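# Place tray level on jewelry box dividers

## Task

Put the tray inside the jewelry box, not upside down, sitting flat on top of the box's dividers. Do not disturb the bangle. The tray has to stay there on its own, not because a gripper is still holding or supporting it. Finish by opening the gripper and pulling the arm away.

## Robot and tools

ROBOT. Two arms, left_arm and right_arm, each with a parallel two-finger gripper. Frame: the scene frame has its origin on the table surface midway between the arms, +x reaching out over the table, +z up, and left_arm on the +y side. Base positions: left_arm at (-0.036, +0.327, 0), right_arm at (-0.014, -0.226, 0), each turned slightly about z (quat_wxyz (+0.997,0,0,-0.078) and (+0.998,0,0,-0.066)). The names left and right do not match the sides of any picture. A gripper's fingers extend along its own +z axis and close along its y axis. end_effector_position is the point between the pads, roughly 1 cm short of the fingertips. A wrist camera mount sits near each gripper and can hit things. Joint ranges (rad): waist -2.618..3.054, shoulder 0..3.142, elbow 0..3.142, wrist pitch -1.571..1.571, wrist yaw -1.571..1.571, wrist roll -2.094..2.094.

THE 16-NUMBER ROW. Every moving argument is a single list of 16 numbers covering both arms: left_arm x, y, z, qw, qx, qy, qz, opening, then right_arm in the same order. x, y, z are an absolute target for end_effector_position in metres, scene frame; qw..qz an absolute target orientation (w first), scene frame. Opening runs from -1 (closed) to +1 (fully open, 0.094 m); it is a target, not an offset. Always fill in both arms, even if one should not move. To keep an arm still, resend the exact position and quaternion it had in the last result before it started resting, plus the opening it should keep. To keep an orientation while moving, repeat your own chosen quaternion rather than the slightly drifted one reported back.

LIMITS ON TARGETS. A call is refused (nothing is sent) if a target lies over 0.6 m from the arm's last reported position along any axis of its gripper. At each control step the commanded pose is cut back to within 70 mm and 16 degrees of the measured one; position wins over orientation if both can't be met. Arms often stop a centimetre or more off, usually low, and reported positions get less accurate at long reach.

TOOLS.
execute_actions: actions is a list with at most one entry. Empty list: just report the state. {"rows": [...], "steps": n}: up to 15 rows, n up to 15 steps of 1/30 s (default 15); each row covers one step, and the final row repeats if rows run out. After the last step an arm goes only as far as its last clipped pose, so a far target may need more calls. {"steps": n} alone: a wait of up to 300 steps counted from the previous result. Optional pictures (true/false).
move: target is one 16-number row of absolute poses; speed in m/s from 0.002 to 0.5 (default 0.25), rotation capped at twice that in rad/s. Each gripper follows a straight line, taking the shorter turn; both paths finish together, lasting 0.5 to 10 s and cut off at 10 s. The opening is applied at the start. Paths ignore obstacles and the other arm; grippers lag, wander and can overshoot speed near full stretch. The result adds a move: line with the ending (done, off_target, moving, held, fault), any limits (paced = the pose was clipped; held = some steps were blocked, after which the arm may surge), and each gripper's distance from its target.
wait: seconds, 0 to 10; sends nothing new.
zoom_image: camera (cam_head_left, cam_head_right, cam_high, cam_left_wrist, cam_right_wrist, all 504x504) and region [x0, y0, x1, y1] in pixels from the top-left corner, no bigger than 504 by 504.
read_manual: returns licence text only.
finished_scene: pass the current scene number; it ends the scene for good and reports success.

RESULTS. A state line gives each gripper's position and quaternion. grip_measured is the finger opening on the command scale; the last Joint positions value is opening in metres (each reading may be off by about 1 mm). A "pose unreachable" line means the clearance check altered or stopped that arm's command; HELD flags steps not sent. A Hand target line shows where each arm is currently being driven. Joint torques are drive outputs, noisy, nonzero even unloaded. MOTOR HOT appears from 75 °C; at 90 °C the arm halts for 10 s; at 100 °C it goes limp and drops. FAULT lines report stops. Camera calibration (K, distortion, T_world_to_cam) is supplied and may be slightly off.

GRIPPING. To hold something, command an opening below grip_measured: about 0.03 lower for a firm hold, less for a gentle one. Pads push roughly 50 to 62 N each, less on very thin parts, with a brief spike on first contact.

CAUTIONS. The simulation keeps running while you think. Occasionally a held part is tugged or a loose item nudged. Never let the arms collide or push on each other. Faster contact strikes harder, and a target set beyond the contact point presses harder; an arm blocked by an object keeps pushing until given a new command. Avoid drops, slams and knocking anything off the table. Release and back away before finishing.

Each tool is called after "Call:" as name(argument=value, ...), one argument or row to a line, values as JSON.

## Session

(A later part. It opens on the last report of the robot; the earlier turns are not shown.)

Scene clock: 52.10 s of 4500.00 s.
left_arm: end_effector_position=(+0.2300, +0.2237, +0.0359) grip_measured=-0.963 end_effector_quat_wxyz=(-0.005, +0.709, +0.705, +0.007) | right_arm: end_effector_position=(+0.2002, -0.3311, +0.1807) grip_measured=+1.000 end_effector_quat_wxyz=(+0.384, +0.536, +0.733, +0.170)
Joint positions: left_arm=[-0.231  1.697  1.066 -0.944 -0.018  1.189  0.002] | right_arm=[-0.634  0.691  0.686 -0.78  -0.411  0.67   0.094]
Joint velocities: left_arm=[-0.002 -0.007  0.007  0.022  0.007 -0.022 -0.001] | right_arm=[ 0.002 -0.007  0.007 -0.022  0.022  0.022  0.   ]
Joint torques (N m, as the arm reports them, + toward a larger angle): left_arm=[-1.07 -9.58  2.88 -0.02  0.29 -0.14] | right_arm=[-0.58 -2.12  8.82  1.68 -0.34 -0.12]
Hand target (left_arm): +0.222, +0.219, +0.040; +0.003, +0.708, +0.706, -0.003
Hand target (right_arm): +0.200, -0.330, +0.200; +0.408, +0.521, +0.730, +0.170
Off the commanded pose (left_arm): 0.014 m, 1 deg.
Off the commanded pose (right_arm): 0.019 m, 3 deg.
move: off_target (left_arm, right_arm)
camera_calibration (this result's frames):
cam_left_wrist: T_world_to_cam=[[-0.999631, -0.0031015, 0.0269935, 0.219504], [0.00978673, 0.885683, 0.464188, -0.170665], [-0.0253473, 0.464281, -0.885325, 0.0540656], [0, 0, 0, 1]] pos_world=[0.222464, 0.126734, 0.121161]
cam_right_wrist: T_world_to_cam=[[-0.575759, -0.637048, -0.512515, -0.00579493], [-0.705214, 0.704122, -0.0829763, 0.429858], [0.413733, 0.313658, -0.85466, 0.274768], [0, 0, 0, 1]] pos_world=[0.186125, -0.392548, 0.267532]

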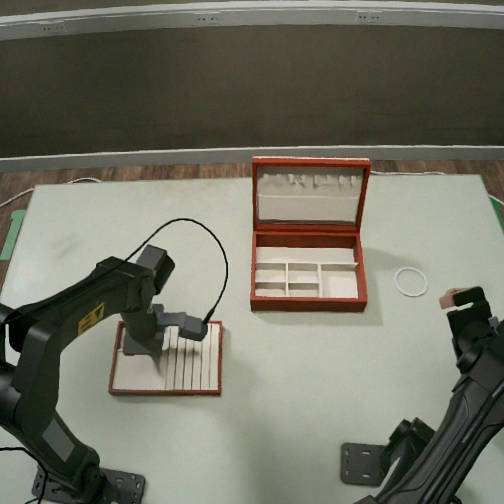

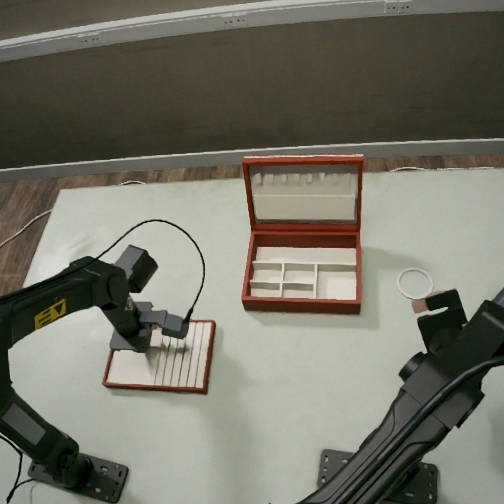

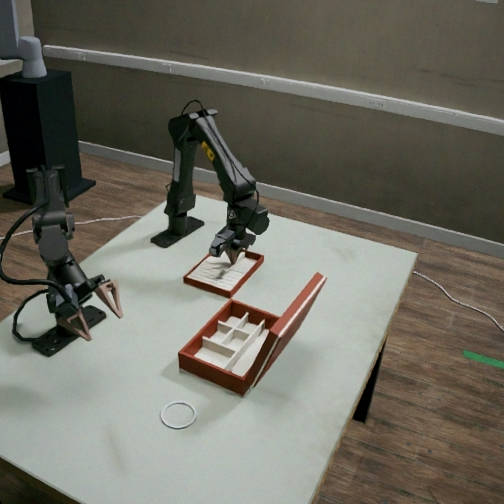

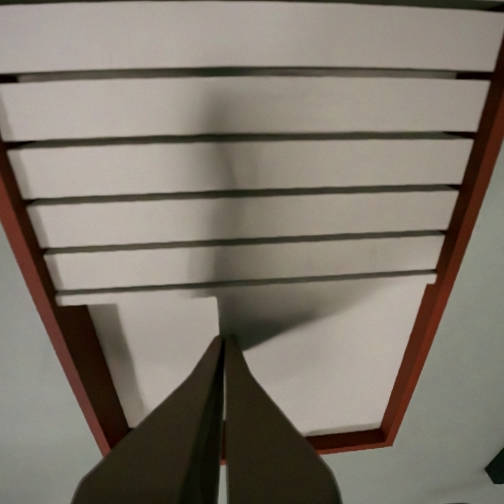

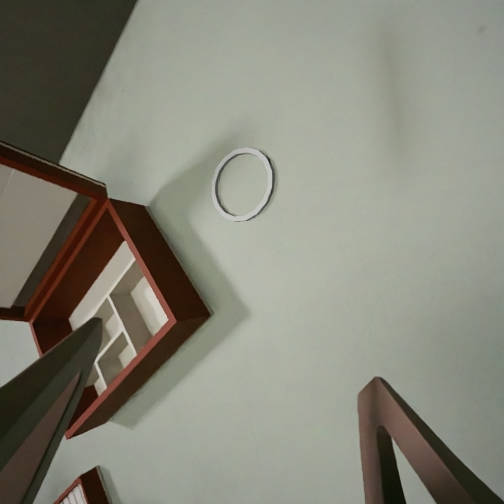

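Call:
move(
  target=[0.25,0.2,0.048,0,0.087,0.996,0,-0.99,0.2,-0.33,0.2,0.408,0.521,0.73,0.171,1],
  speed=0.2,
)

Call:
move(
  target=[0.24,0.14,0.045,0,-0.574,0.819,0,-0.99,0.2,-0.33,0.2,0.408,0.521,0.73,0.171,1],
  speed=0.2,
)

Call:
move(
  target=[0.24,0.14,0.04,0,-0.574,0.819,0,-0.4,0.2,-0.33,0.2,0.408,0.521,0.73,0.171,1],
  speed=0.03,
)

Call:
move(
  target=[0.24,0.18,0.15,0,-0.574,0.819,0,-0.4,0.15,-0.08,0.16,0,-0.574,0.819,0,-0.3],
  speed=0.15,
)

Call:
move(
  target=[0.25,0.5,0.18,0,-0.574,0.819,0,-0.4,0.24,0.14,0.085,0,-0.574,0.819,0,-0.3],
  speed=0.2,
)

Scene clock: 77.17 s of 4500.00 s.
left_arm: end_effector_position=(+0.2428, +0.2067, +0.0401) grip_measured=-0.963 end_effector_quat_wxyz=(-0.009, +0.091, +0.996, +0.004) | right_arm: end_effector_position=(+0.2002, -0.3311, +0.1807) grip_measured=+1.000 end_effector_quat_wxyz=(+0.384, +0.536, +0.733, +0.170)
Joint positions: left_arm=[-0.258  1.771  1.171 -0.99  -0.003 -0.232  0.002] | right_arm=[-0.634  0.691  0.686 -0.78  -0.411  0.67   0.094]
Joint velocities: left_arm=[-0.007  0.012  0.017 -0.051  0.095 -0.037 -0.001] | right_arm=[-0.002 -0.007  0.002 -0.022 -0.081 -0.007  0.   ]
Joint torques (N m, as the arm reports them, + toward a larger angle): left_arm=[-0.91 -7.56  6.78 -0.12  0.05 -0.12] | right_arm=[-0.6  -1.94  8.67  1.67 -0.32 -0.08]
Hand target (left_arm): +0.249, +0.200, +0.048; +0.000, +0.087, +0.996, -0.001
Hand target (right_arm): +0.200, -0.330, +0.200; +0.408, +0.521, +0.730, +0.170
Off the commanded pose (left_arm): 0.013 m, 1 deg.
Off the commanded pose (right_arm): 0.019 m, 3 deg.
After step 90, 18.03 s passed at rest.
move: off_target (left_arm, right_arm)
camera_calibration (this result's frames):
cam_left_wrist: T_world_to_cam=[[-0.172888, -0.984674, 0.0229668, 0.234421], [-0.870446, 0.16366, 0.464261, 0.205277], [-0.460905, 0.0602737, -0.8854, 0.255164], [0, 0, 0, 1]] pos_world=[0.336818, 0.181853, 0.125236]
cam_right_wrist: T_world_to_cam=[[-0.575759, -0.637048, -0.512515, -0.00579493], [-0.705214, 0.704122, -0.0829763, 0.429858], [0.413733, 0.313658, -0.85466, 0.274768], [0, 0, 0, 1]] pos_world=[0.186125, -0.392548, 0.267532]

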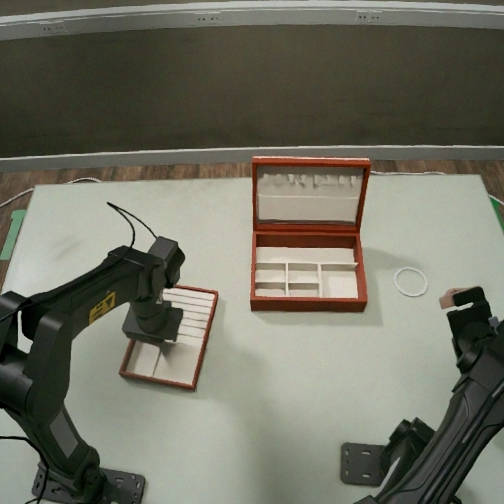

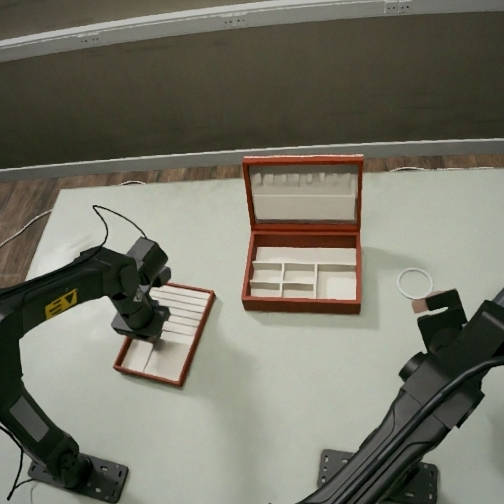

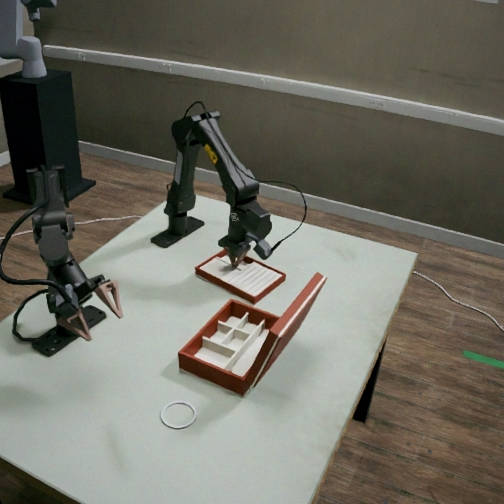

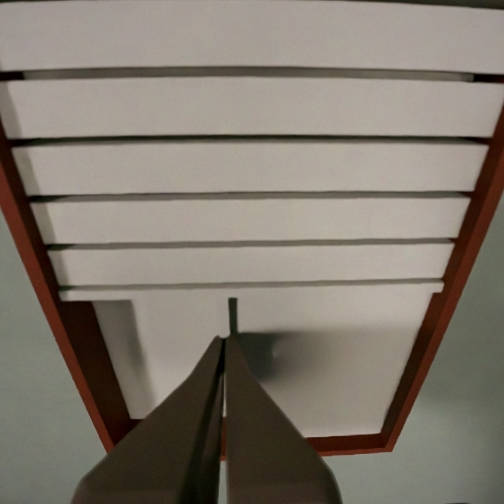

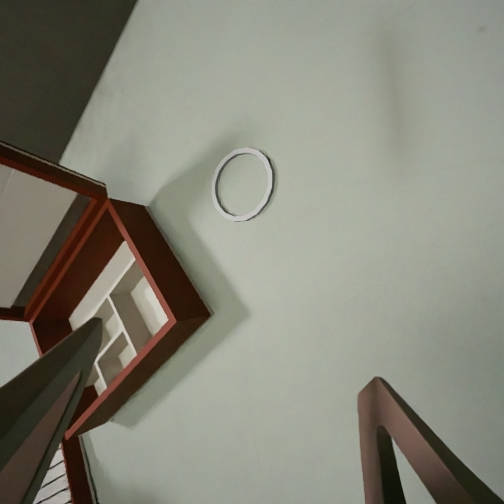

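Scene clock: 81.20 s of 4500.00 s.
left_arm: end_effector_position=(+0.2343, +0.1447, +0.0374) grip_measured=-0.963 end_effector_quat_wxyz=(-0.007, -0.571, +0.821, +0.003) | right_arm: end_effector_position=(+0.2002, -0.3311, +0.1807) grip_measured=+1.000 end_effector_quat_wxyz=(+0.384, +0.536, +0.733, +0.170)
Joint positions: left_arm=[-0.436  1.848  1.257 -0.991  0.011 -1.808  0.002] | right_arm=[-0.634  0.691  0.686 -0.78  -0.411  0.67   0.094]
Joint velocities: left_arm=[ 0.007 -0.007  0.007 -0.022 -0.037 -0.037 -0.001] | right_arm=[ 0.002 -0.012 -0.002 -0.007 -0.037  0.007  0.   ]
Joint torques (N m, as the arm reports them, + toward a larger angle): left_arm=[-0.98 -8.46  6.8  -0.17 -0.03 -0.14] | right_arm=[-0.58 -1.82  8.85  1.66 -0.32 -0.11]
Hand target (left_arm): +0.239, +0.139, +0.046; -0.003, -0.574, +0.819, -0.003
Hand target (right_arm): +0.200, -0.330, +0.200; +0.408, +0.521, +0.730, +0.170
Off the commanded pose (left_arm): 0.011 m, 1 deg.
Off the commanded pose (right_arm): 0.019 m, 3 deg.
move: off_target (left_arm, right_arm)
camera_calibration (this result's frames):
cam_left_wrist: T_world_to_cam=[[0.940247, -0.340099, 0.0163873, -0.181927], [-0.309779, -0.834464, 0.455749, 0.22271], [-0.141325, -0.433593, -0.889957, 0.249413], [0, 0, 0, 1]] pos_world=[0.275295, 0.232114, 0.123448]
cam_right_wrist: T_world_to_cam=[[-0.575759, -0.637048, -0.512515, -0.00579493], [-0.705214, 0.704122, -0.0829763, 0.429858], [0.413733, 0.313658, -0.85466, 0.274768], [0, 0, 0, 1]] pos_world=[0.186125, -0.392548, 0.267532]

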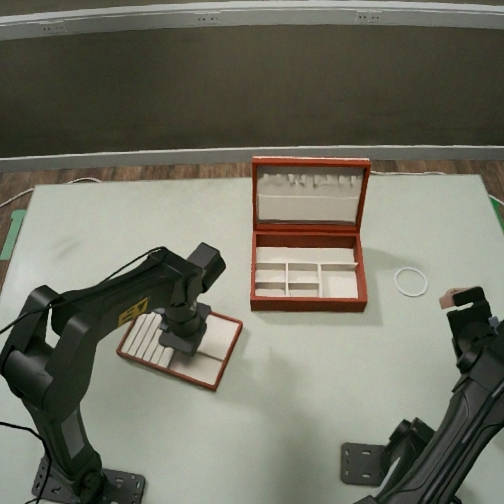

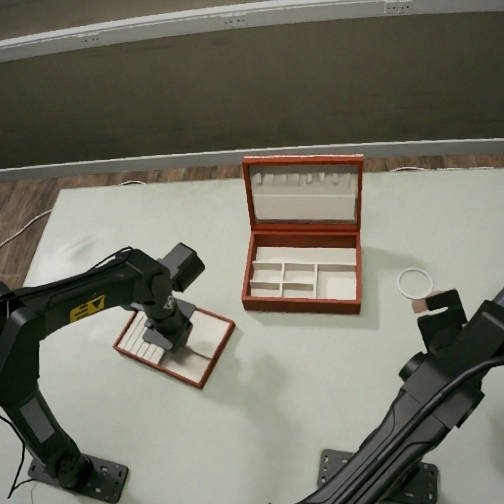

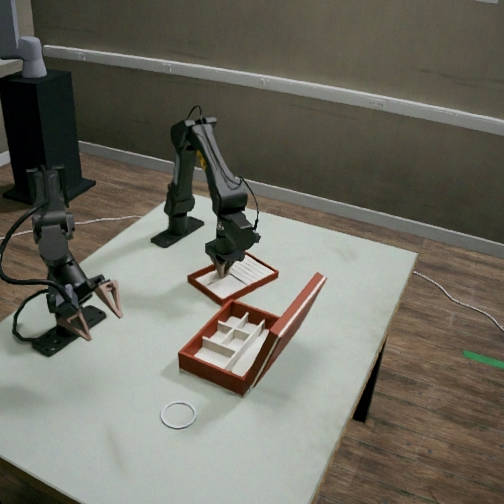

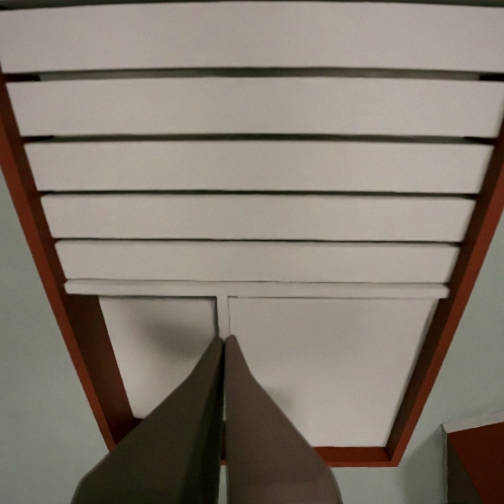

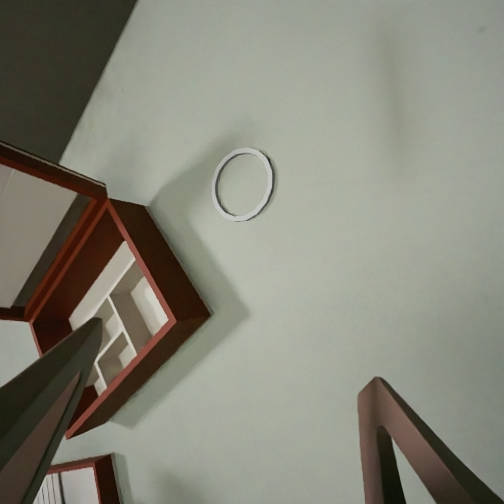

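Scene clock: 82.37 s of 4500.00 s.
left_arm: end_effector_position=(+0.2336, +0.1448, +0.0374) grip_measured=-0.402 end_effector_quat_wxyz=(-0.009, -0.573, +0.819, +0.004) | right_arm: end_effector_position=(+0.2002, -0.3311, +0.1807) grip_measured=+1.000 end_effector_quat_wxyz=(+0.384, +0.536, +0.733, +0.170)
Joint positions: left_arm=[-0.436  1.848  1.257 -0.994  0.013 -1.812  0.028] | right_arm=[-0.634  0.691  0.686 -0.78  -0.411  0.67   0.094]
Joint velocities: left_arm=[ 0.007 -0.002 -0.012 -0.022 -0.022 -0.051  0.001] | right_arm=[-0.007 -0.022 -0.007 -0.007  0.037 -0.066  0.   ]
Joint torques (N m, as the arm reports them, + toward a larger angle): left_arm=[-0.85 -7.65  6.07  0.04 -0.12 -0.11] | right_arm=[-0.64 -1.89  8.82  1.63 -0.34 -0.11]
Hand target (left_arm): +0.240, +0.140, +0.040; -0.000, -0.574, +0.819, -0.001
Hand target (right_arm): +0.200, -0.330, +0.200; +0.408, +0.521, +0.730, +0.170
Off the commanded pose (left_arm): 0.008 m, 1 deg.
Off the commanded pose (right_arm): 0.019 m, 3 deg.
move: off_target (right_arm)
camera_calibration (this result's frames):
cam_left_wrist: T_world_to_cam=[[0.941718, -0.336138, 0.0133888, -0.182023], [-0.304854, -0.835893, 0.45645, 0.221638], [-0.142238, -0.433929, -0.889648, 0.249637], [0, 0, 0, 1]] pos_world=[0.274489, 0.232406, 0.12336]
cam_right_wrist: T_world_to_cam=[[-0.575759, -0.637048, -0.512515, -0.00579493], [-0.705214, 0.704122, -0.0829763, 0.429858], [0.413733, 0.313658, -0.85466, 0.274768], [0, 0, 0, 1]] pos_world=[0.186125, -0.392548, 0.267532]

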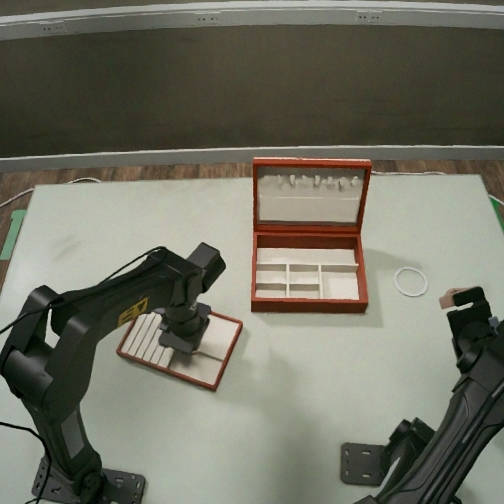

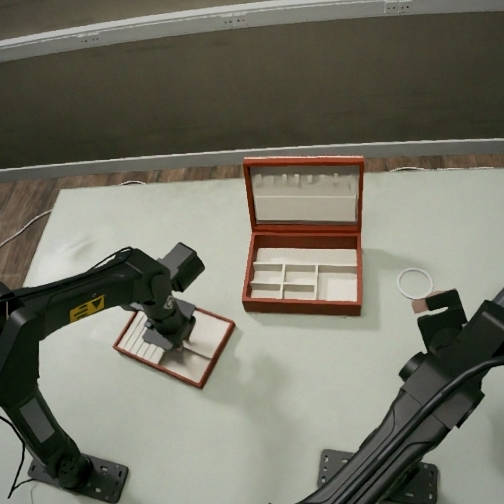

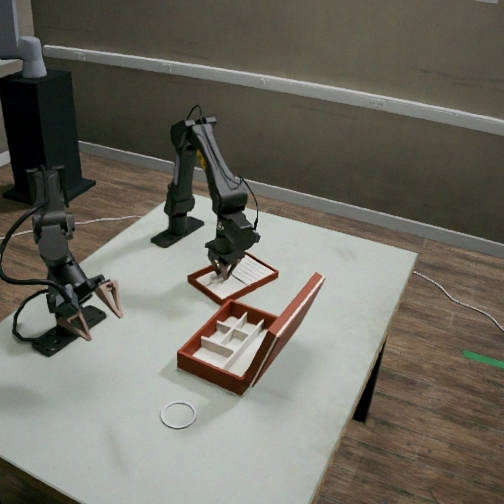

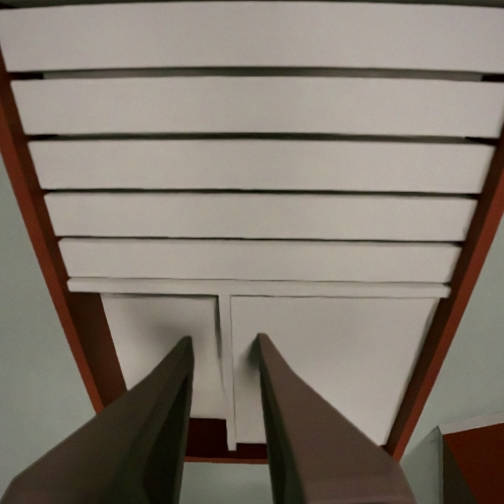

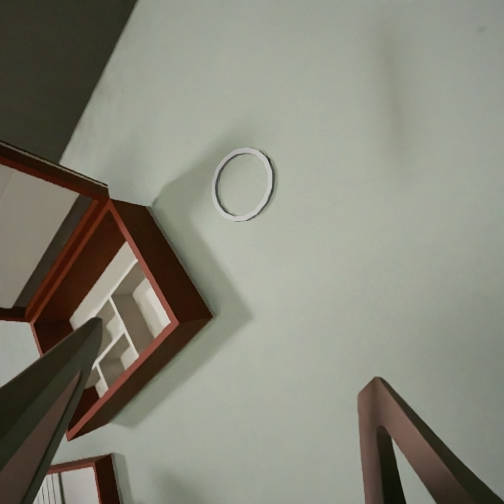

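Scene clock: 91.23 s of 4500.00 s.
left_arm: end_effector_position=(+0.2326, +0.1776, +0.1328) grip_measured=-0.402 end_effector_quat_wxyz=(-0.015, -0.573, +0.819, +0.016) | right_arm: end_effector_position=(+0.1469, -0.0813, +0.1518) grip_measured=-0.299 end_effector_quat_wxyz=(+0.005, -0.570, +0.822, +0.007)
Joint positions: left_arm=[-0.349  1.745  1.514 -1.382  0.013 -1.725  0.028] | right_arm=[ 0.849  1.351  1.206 -1.415 -0.013 -0.494  0.033]
Joint velocities: left_arm=[-0.002  0.017 -0.017  0.022  0.007  0.022  0.   ] | right_arm=[-0.007 -0.007 -0.017 -0.022  0.022 -0.007  0.   ]
Joint torques (N m, as the arm reports them, + toward a larger angle): left_arm=[  0.88 -10.43   6.74  -0.23  -0.18   0.11] | right_arm=[ 0.85 -3.59  7.96  0.37  0.05 -0.09]
Hand target (left_arm): +0.237, +0.182, +0.150; +0.002, -0.574, +0.819, +0.001
Hand target (right_arm): +0.150, -0.078, +0.159; +0.011, -0.578, +0.816, +0.004
Off the commanded pose (left_arm): 0.019 m, 3 deg.
Off the commanded pose (right_arm): 0.009 m, 1 deg.
move: off_target (left_arm)
camera_calibration (this result's frames):
cam_left_wrist: T_world_to_cam=[[0.941857, -0.335735, -0.0136735, -0.167776], [-0.293316, -0.841346, 0.453985, 0.203791], [-0.163923, -0.423578, -0.890904, 0.351969], [0, 0, 0, 1]] pos_world=[0.275492, 0.264217, 0.218759]
cam_right_wrist: T_world_to_cam=[[0.999171, -0.0400468, -0.00736467, -0.151671], [-0.0286637, -0.820228, 0.571318, -0.108733], [-0.0289202, -0.570633, -0.820696, 0.181774], [0, 0, 0, 1]] pos_world=[0.153685, 0.00846683, 0.210185]

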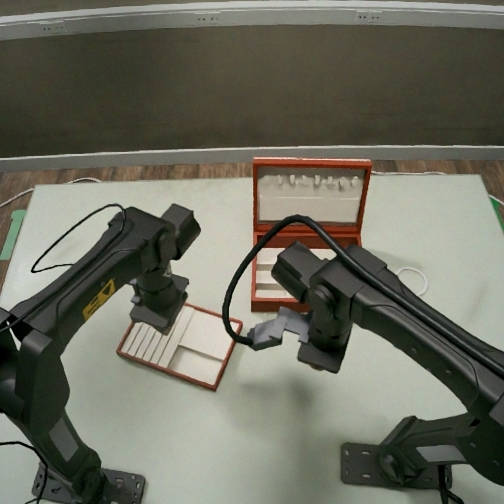

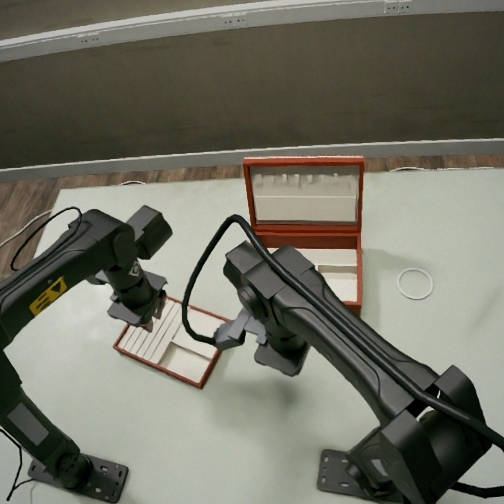

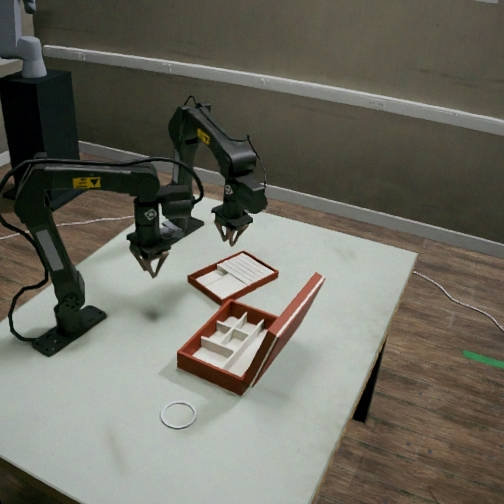

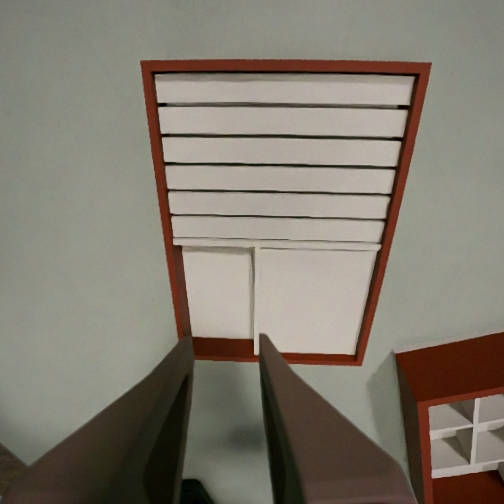

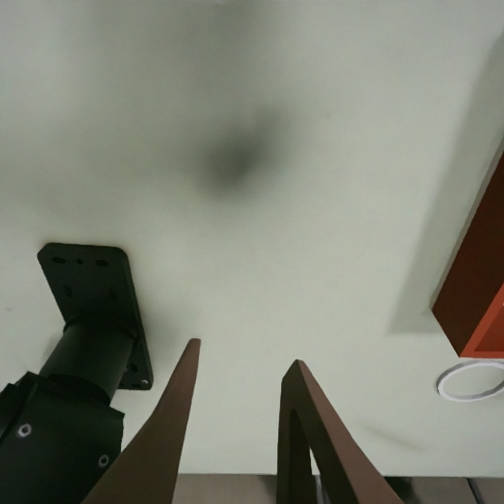

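Scene clock: 93.50 s of 4500.00 s.
left_arm: end_effector_position=(+0.2448, +0.5018, +0.1739) grip_measured=-0.402 end_effector_quat_wxyz=(-0.003, -0.579, +0.815, +0.016) | right_arm: end_effector_position=(+0.2366, +0.1363, +0.0763) grip_measured=-0.299 end_effector_quat_wxyz=(-0.010, -0.575, +0.818, +0.002)
Joint positions: left_arm=[ 0.692  1.82   1.77  -1.53  -0.032 -0.699  0.028] | right_arm=[ 1.091  2.282  2.066 -1.372 -0.01  -0.265  0.033]
Joint velocities: left_arm=[ 0.007 -0.002  0.007 -0.051 -0.007 -0.037 -0.001] | right_arm=[ 0.002  0.002 -0.017 -0.007 -0.037 -0.066 -0.   ]
Joint torques (N m, as the arm reports them, + toward a larger angle): left_arm=[-0.07 -8.06  6.85 -0.04 -0.09  0.14] | right_arm=[  0.81 -13.51   7.92   0.31   0.1    0.05]
Hand target (left_arm): +0.247, +0.505, +0.181; +0.005, -0.575, +0.818, +0.020
Hand target (right_arm): +0.238, +0.141, +0.085; +0.001, -0.574, +0.819, +0.001
Off the commanded pose (left_arm): 0.008 m, 2 deg.
Off the commanded pose (right_arm): 0.010 m, 1 deg.
move: done
camera_calibration (this result's frames):
cam_left_wrist: T_world_to_cam=[[0.946245, -0.32345, -0.000078754, -0.0794874], [-0.291089, -0.851679, 0.435788, 0.469218], [-0.141023, -0.412339, -0.90005, 0.518256], [0, 0, 0, 1]] pos_world=[0.284884, 0.58761, 0.26197]
cam_right_wrist: T_world_to_cam=[[0.999365, -0.0270885, -0.0231543, -0.233697], [-0.00812186, -0.805785, 0.592152, 0.107038], [-0.0346979, -0.591588, -0.805493, 0.24962], [0, 0, 0, 1]] pos_world=[0.243079, 0.227591, 0.132273]

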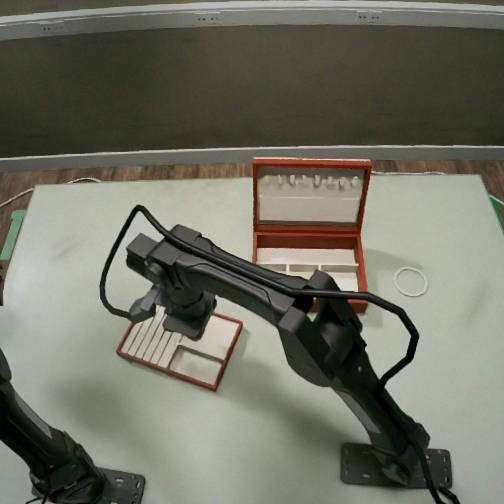

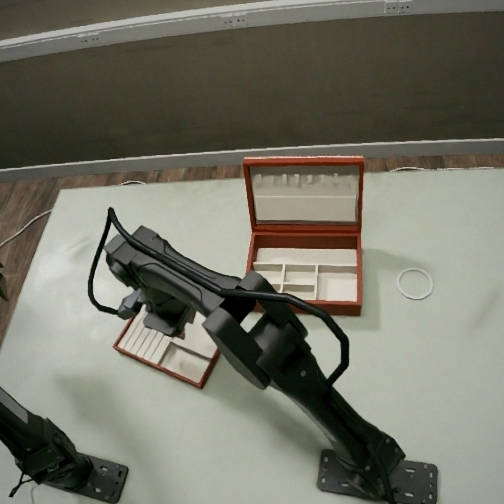

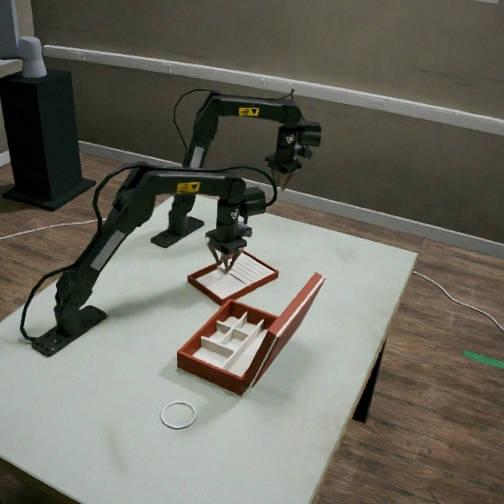

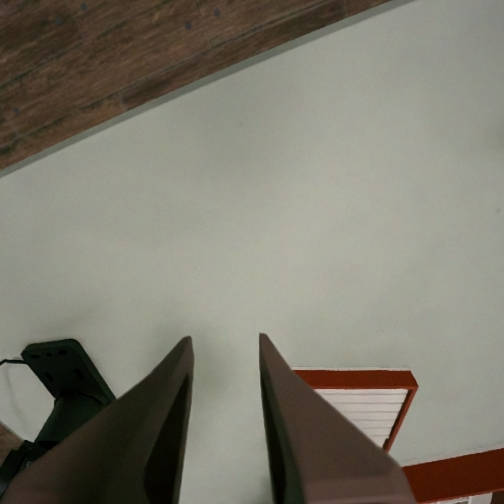

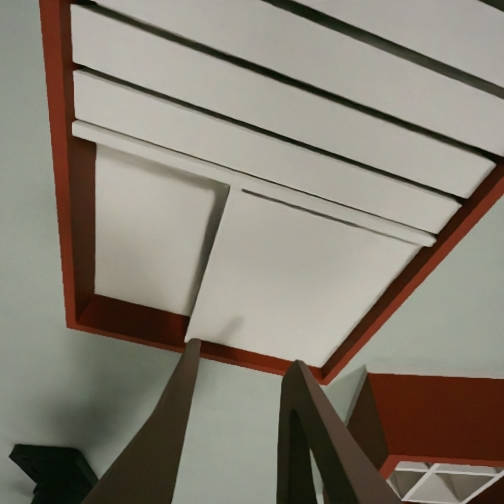

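Call:
move(
  target=[0.25,0.5,0.18,0,-0.574,0.819,0,-0.4,0.22,0.162,0.06,0,-0.574,0.819,0,-0.4],
  speed=0.04,
)

Scene clock: 99.67 s of 4500.00 s.
left_arm: end_effector_position=(+0.2460, +0.4969, +0.1739) grip_measured=-0.402 end_effector_quat_wxyz=(-0.007, -0.576, +0.817, +0.003) | right_arm: end_effector_position=(+0.2183, +0.1566, +0.0610) grip_measured=-0.399 end_effector_quat_wxyz=(-0.009, -0.576, +0.818, +0.001)
Joint positions: left_arm=[ 0.692  1.82   1.77  -1.536 -0.005 -0.692  0.028] | right_arm=[ 1.151  2.318  2.066 -1.336 -0.009 -0.207  0.028]
Joint velocities: left_arm=[-0.012 -0.022 -0.002  0.022  0.007  0.051  0.   ] | right_arm=[-0.017 -0.007 -0.002  0.022 -0.007 -0.037 -0.001]
Joint torques (N m, as the arm reports them, + toward a larger angle): left_arm=[ 0.3  -7.8   6.94 -0.05  0.03  0.1 ] | right_arm=[  0.82 -13.52   5.82   0.63   0.1    0.08]
Hand target (left_arm): +0.250, +0.500, +0.180; +0.000, -0.574, +0.819, +0.000
Hand target (right_arm): +0.220, +0.162, +0.060; -0.000, -0.574, +0.819, +0.000
Off the commanded pose (left_arm): 0.008 m, 1 deg.
Off the commanded pose (right_arm): 0.006 m, 1 deg.
After step 90, 2.00 s passed at rest.
move: done
camera_calibration (this result's frames):
cam_left_wrist: T_world_to_cam=[[0.943909, -0.329775, 0.0168806, -0.0814696], [-0.300879, -0.837886, 0.455433, 0.457596], [-0.136046, -0.434966, -0.89011, 0.524647], [0, 0, 0, 1]] pos_world=[0.285957, 0.58475, 0.259965]
cam_right_wrist: T_world_to_cam=[[0.999441, -0.0251904, -0.0219588, -0.215614], [-0.00725417, -0.804972, 0.593268, 0.131967], [-0.0326209, -0.592777, -0.804705, 0.248322], [0, 0, 0, 1]] pos_world=[0.224551, 0.247998, 0.1168]

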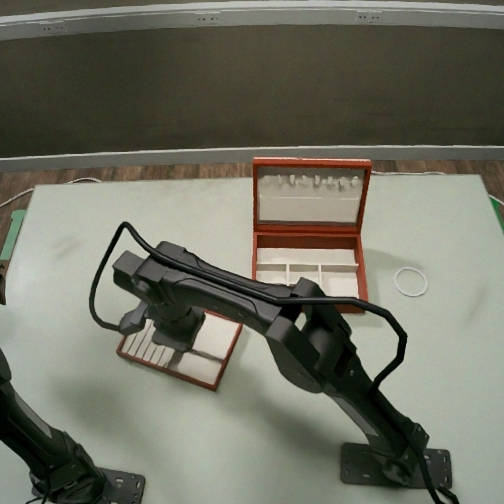

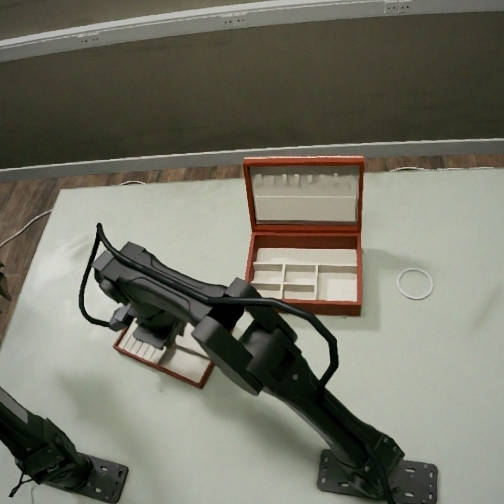

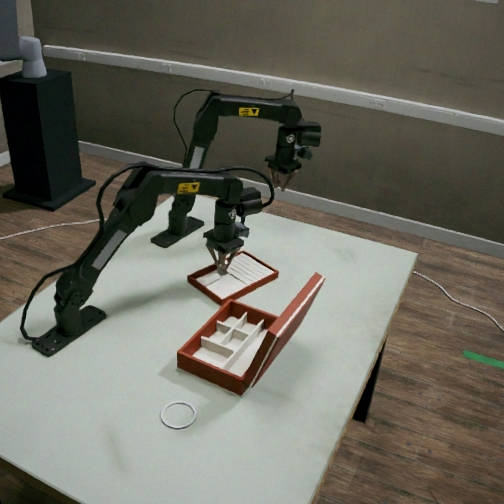

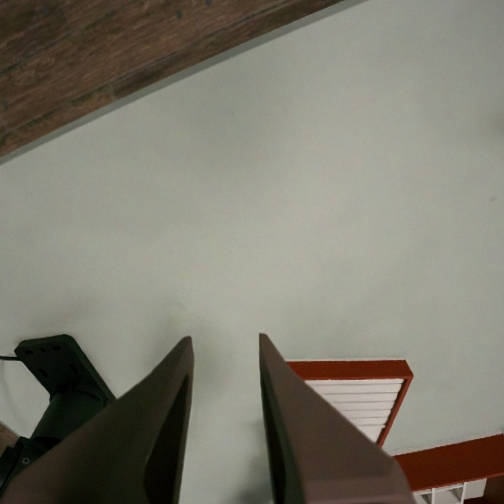

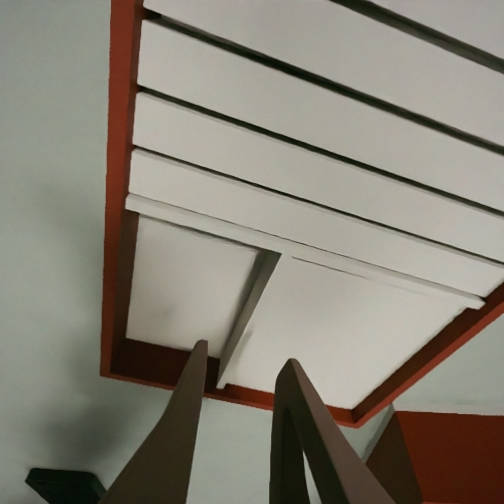

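Call:
move(
  target=[0.25,0.5,0.18,0,-0.574,0.819,0,-0.4,0.224,0.161,0.022,0,-0.574,0.819,0,-0.4],
  speed=0.025,
)

Call:
move(
  target=[0.25,0.5,0.18,0,-0.574,0.819,0,-0.4,0.224,0.161,0.026,0,-0.574,0.819,0,-0.995],
  speed=0.025,
)

Call:
move(
  target=[0.25,0.5,0.18,0,-0.574,0.819,0,-0.4,0.2,0.1,0.14,0,-0.703,0.711,0,-0.995],
  speed=0.06,
)

Scene clock: 110.67 s of 4500.00 s.
left_arm: end_effector_position=(+0.2460, +0.4966, +0.1739) grip_measured=-0.402 end_effector_quat_wxyz=(-0.008, -0.576, +0.818, +0.002) | right_arm: end_effector_position=(+0.2221, +0.1626, +0.0301) grip_measured=-0.399 end_effector_quat_wxyz=(-0.000, -0.575, +0.818, +0.004)
Joint positions: left_arm=[ 0.692  1.82   1.77  -1.537 -0.004 -0.691  0.028] | right_arm=[ 1.151  2.338  1.979 -1.208 -0.008 -0.205  0.028]
Joint velocities: left_arm=[ 0.002 -0.017  0.002 -0.066 -0.037  0.022  0.001] | right_arm=[-0.012  0.002  0.017  0.007  0.066  0.022 -0.001]
Joint torques (N m, as the arm reports them, + toward a larger angle): left_arm=[ 0.3  -7.83  7.   -0.1   0.05  0.09] | right_arm=[ -0.15 -13.62   3.88   0.72   0.07   0.03]
Hand target (left_arm): +0.250, +0.500, +0.180; +0.000, -0.574, +0.819, -0.000
Hand target (right_arm): +0.224, +0.161, +0.022; -0.000, -0.574, +0.819, -0.000
Off the commanded pose (left_arm): 0.008 m, 1 deg.
Off the commanded pose (right_arm): 0.008 m, 1 deg.
After step 90, 6.20 s passed at rest.
move: done
camera_calibration (this result's frames):
cam_left_wrist: T_world_to_cam=[[0.94379, -0.330095, 0.0172694, -0.0813831], [-0.301152, -0.837147, 0.456609, 0.456845], [-0.136268, -0.436144, -0.8895, 0.525056], [0, 0, 0, 1]] pos_world=[0.285936, 0.584582, 0.259843]
cam_right_wrist: T_world_to_cam=[[0.999578, -0.0268133, -0.0111684, -0.220072], [-0.0153818, -0.814808, 0.579527, 0.158952], [-0.0246391, -0.57911, -0.814877, 0.223476], [0, 0, 0, 1]] pos_world=[0.22793, 0.253032, 0.0875308]

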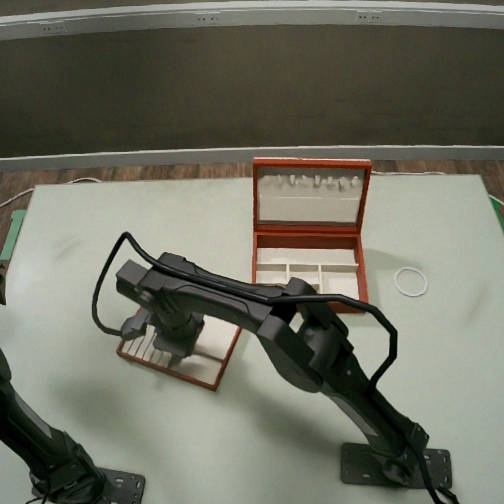

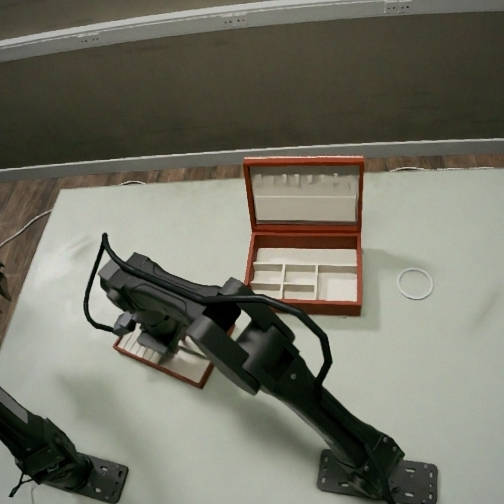

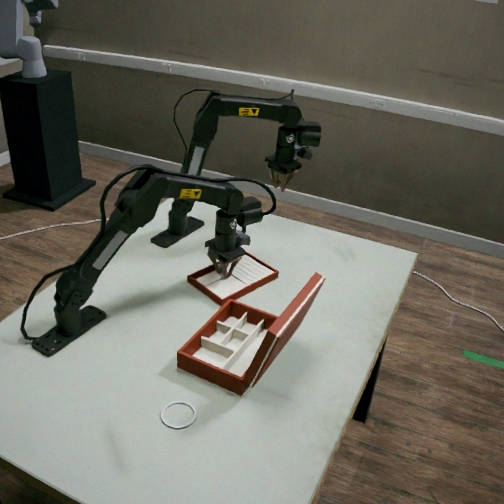

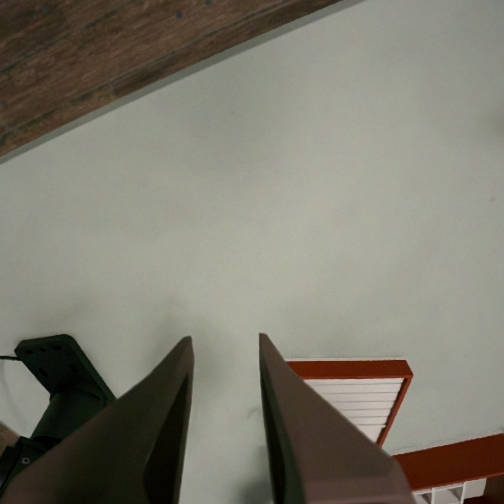

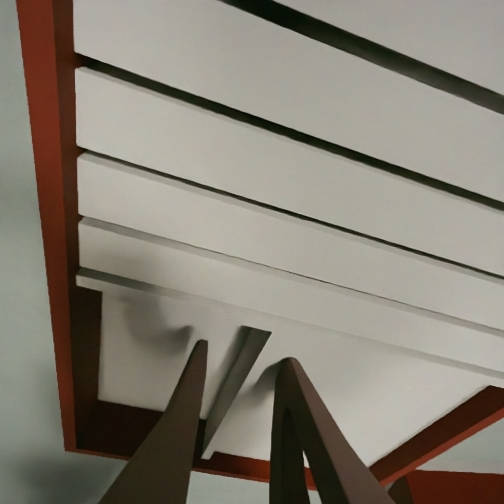

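Scene clock: 111.37 s of 4500.00 s.
left_arm: end_effector_position=(+0.2460, +0.4966, +0.1739) grip_measured=-0.402 end_effector_quat_wxyz=(-0.008, -0.576, +0.818, +0.002) | right_arm: end_effector_position=(+0.2229, +0.1622, +0.0301) grip_measured=-0.979 end_effector_quat_wxyz=(+0.001, -0.575, +0.818, +0.002)
Joint positions: left_arm=[ 0.692  1.82   1.77  -1.537 -0.004 -0.691  0.028] | right_arm=[ 1.151  2.338  1.979 -1.207 -0.003 -0.205  0.001]
Joint velocities: left_arm=[ 0.002  0.032 -0.007  0.022 -0.007 -0.022 -0.   ] | right_arm=[-0.007  0.002 -0.012 -0.022 -0.022  0.022 -0.   ]
Joint torques (N m, as the arm reports them, + toward a larger angle): left_arm=[ 0.29 -7.83  6.99 -0.09  0.05  0.09] | right_arm=[ -0.17 -13.73   4.94   0.56   0.08  -0.01]
Hand target (left_arm): +0.250, +0.500, +0.180; +0.000, -0.574, +0.819, +0.000
Hand target (right_arm): +0.224, +0.161, +0.026; -0.000, -0.574, +0.819, -0.000
Off the commanded pose (left_arm): 0.008 m, 1 deg.
Off the commanded pose (right_arm): 0.004 m, 0 deg.
move: done
camera_calibration (this result's frames):
cam_left_wrist: T_world_to_cam=[[0.94379, -0.330095, 0.0172694, -0.0813831], [-0.301152, -0.837147, 0.456609, 0.456845], [-0.136268, -0.436144, -0.8895, 0.525056], [0, 0, 0, 1]] pos_world=[0.285936, 0.584582, 0.259843]
cam_right_wrist: T_world_to_cam=[[0.999605, -0.0272301, -0.00701588, -0.220889], [-0.0180843, -0.813599, 0.581145, 0.159041], [-0.0215327, -0.580788, -0.81377, 0.222837], [0, 0, 0, 1]] pos_world=[0.228476, 0.252802, 0.0873623]

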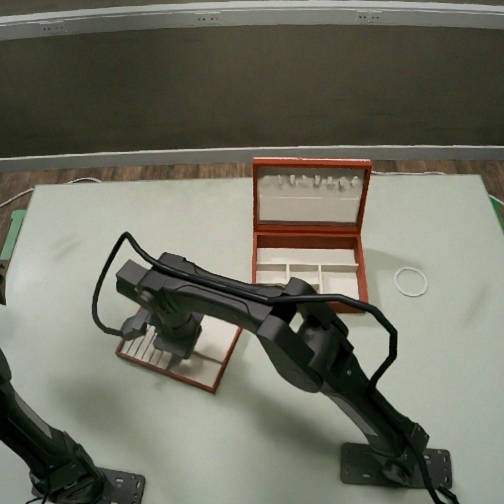

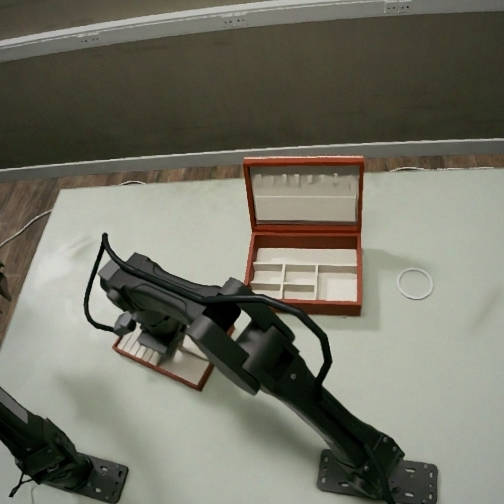

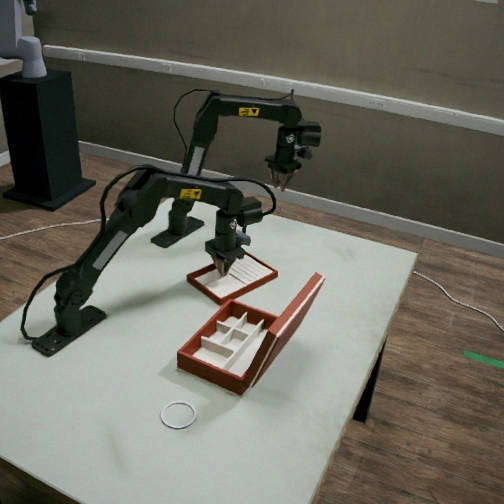

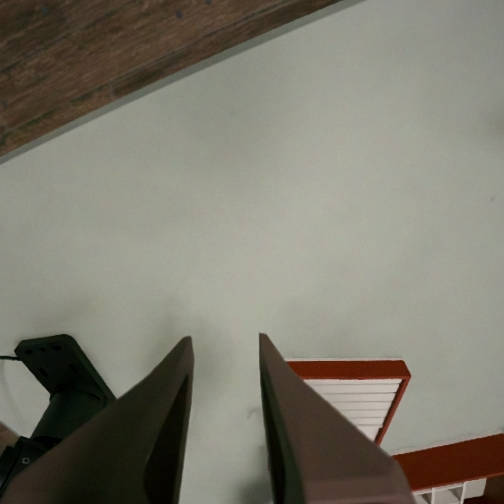

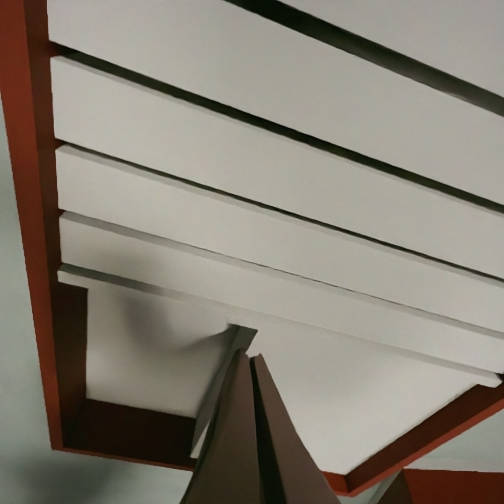

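Scene clock: 114.53 s of 4500.00 s.
left_arm: end_effector_position=(+0.2460, +0.4966, +0.1739) grip_measured=-0.402 end_effector_quat_wxyz=(-0.008, -0.576, +0.818, +0.002) | right_arm: end_effector_position=(+0.1973, +0.1032, +0.1226) grip_measured=-0.979 end_effector_quat_wxyz=(+0.019, +0.702, -0.712, +0.003)
Joint positions: left_arm=[ 0.692  1.82   1.77  -1.537 -0.004 -0.691  0.028] | right_arm=[ 1.128  2.083  1.93  -1.457 -0.003 -0.56   0.001]
Joint velocities: left_arm=[-0.002 -0.002  0.002  0.022 -0.007 -0.022  0.001] | right_arm=[-0.017 -0.002 -0.002 -0.022 -0.051 -0.022  0.001]
Joint torques (N m, as the arm reports them, + toward a larger angle): left_arm=[ 0.31 -7.83  6.99 -0.08  0.05  0.1 ] | right_arm=[ -0.93 -15.04   6.     0.27   0.04  -0.1 ]
Hand target (left_arm): +0.250, +0.500, +0.180; +0.000, -0.574, +0.819, +0.000
Hand target (right_arm): +0.201, +0.100, +0.140; +0.000, +0.703, -0.711, +0.000
Off the commanded pose (left_arm): 0.008 m, 1 deg.
Off the commanded pose (right_arm): 0.018 m, 2 deg.
move: off_target (right_arm)
camera_calibration (this result's frames):
cam_left_wrist: T_world_to_cam=[[0.94379, -0.330095, 0.0172694, -0.0813831], [-0.301152, -0.837147, 0.456609, 0.456845], [-0.136268, -0.436144, -0.8895, 0.525056], [0, 0, 0, 1]] pos_world=[0.285936, 0.584582, 0.259843]
cam_right_wrist: T_world_to_cam=[[0.953438, 0.299174, -0.0380787, -0.217004], [0.260727, -0.754206, 0.602656, -0.0069907], [0.15158, -0.584523, -0.797092, 0.227403], [0, 0, 0, 1]] pos_world=[0.174253, 0.192572, 0.177211]

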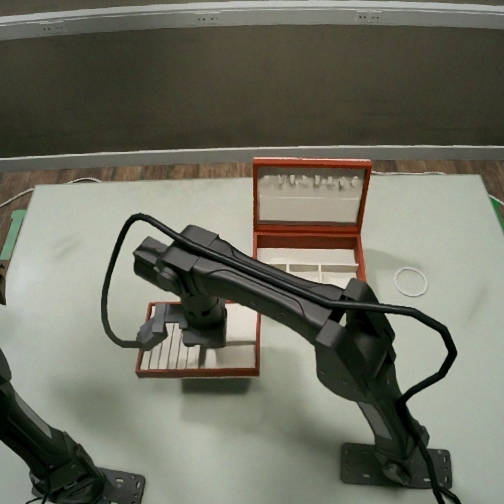

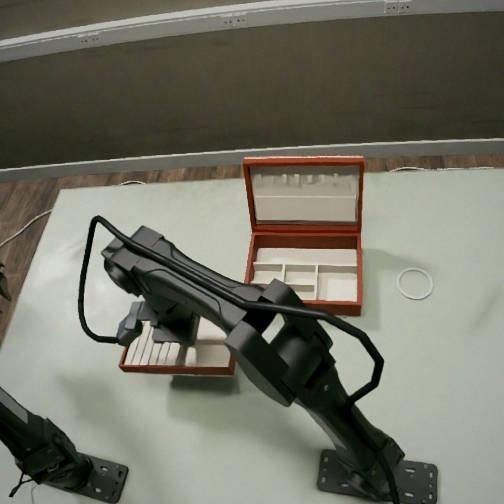

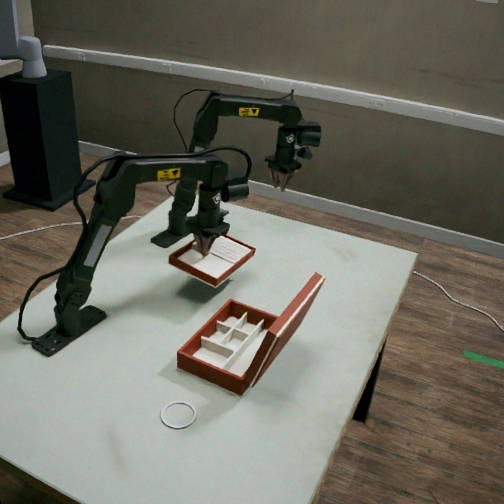

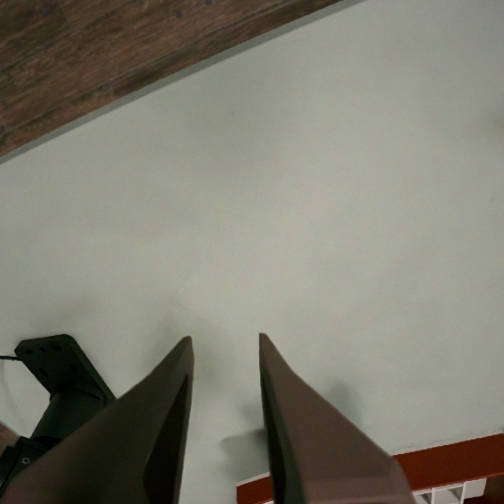

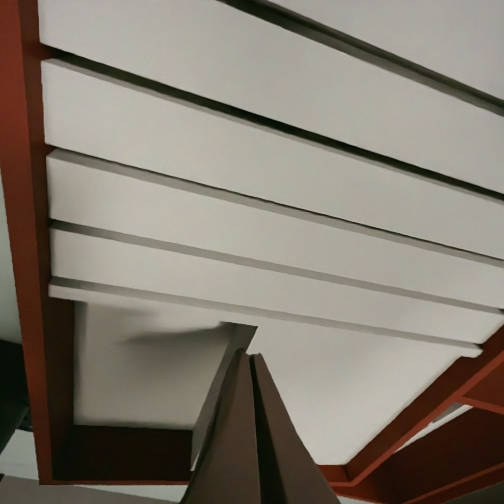

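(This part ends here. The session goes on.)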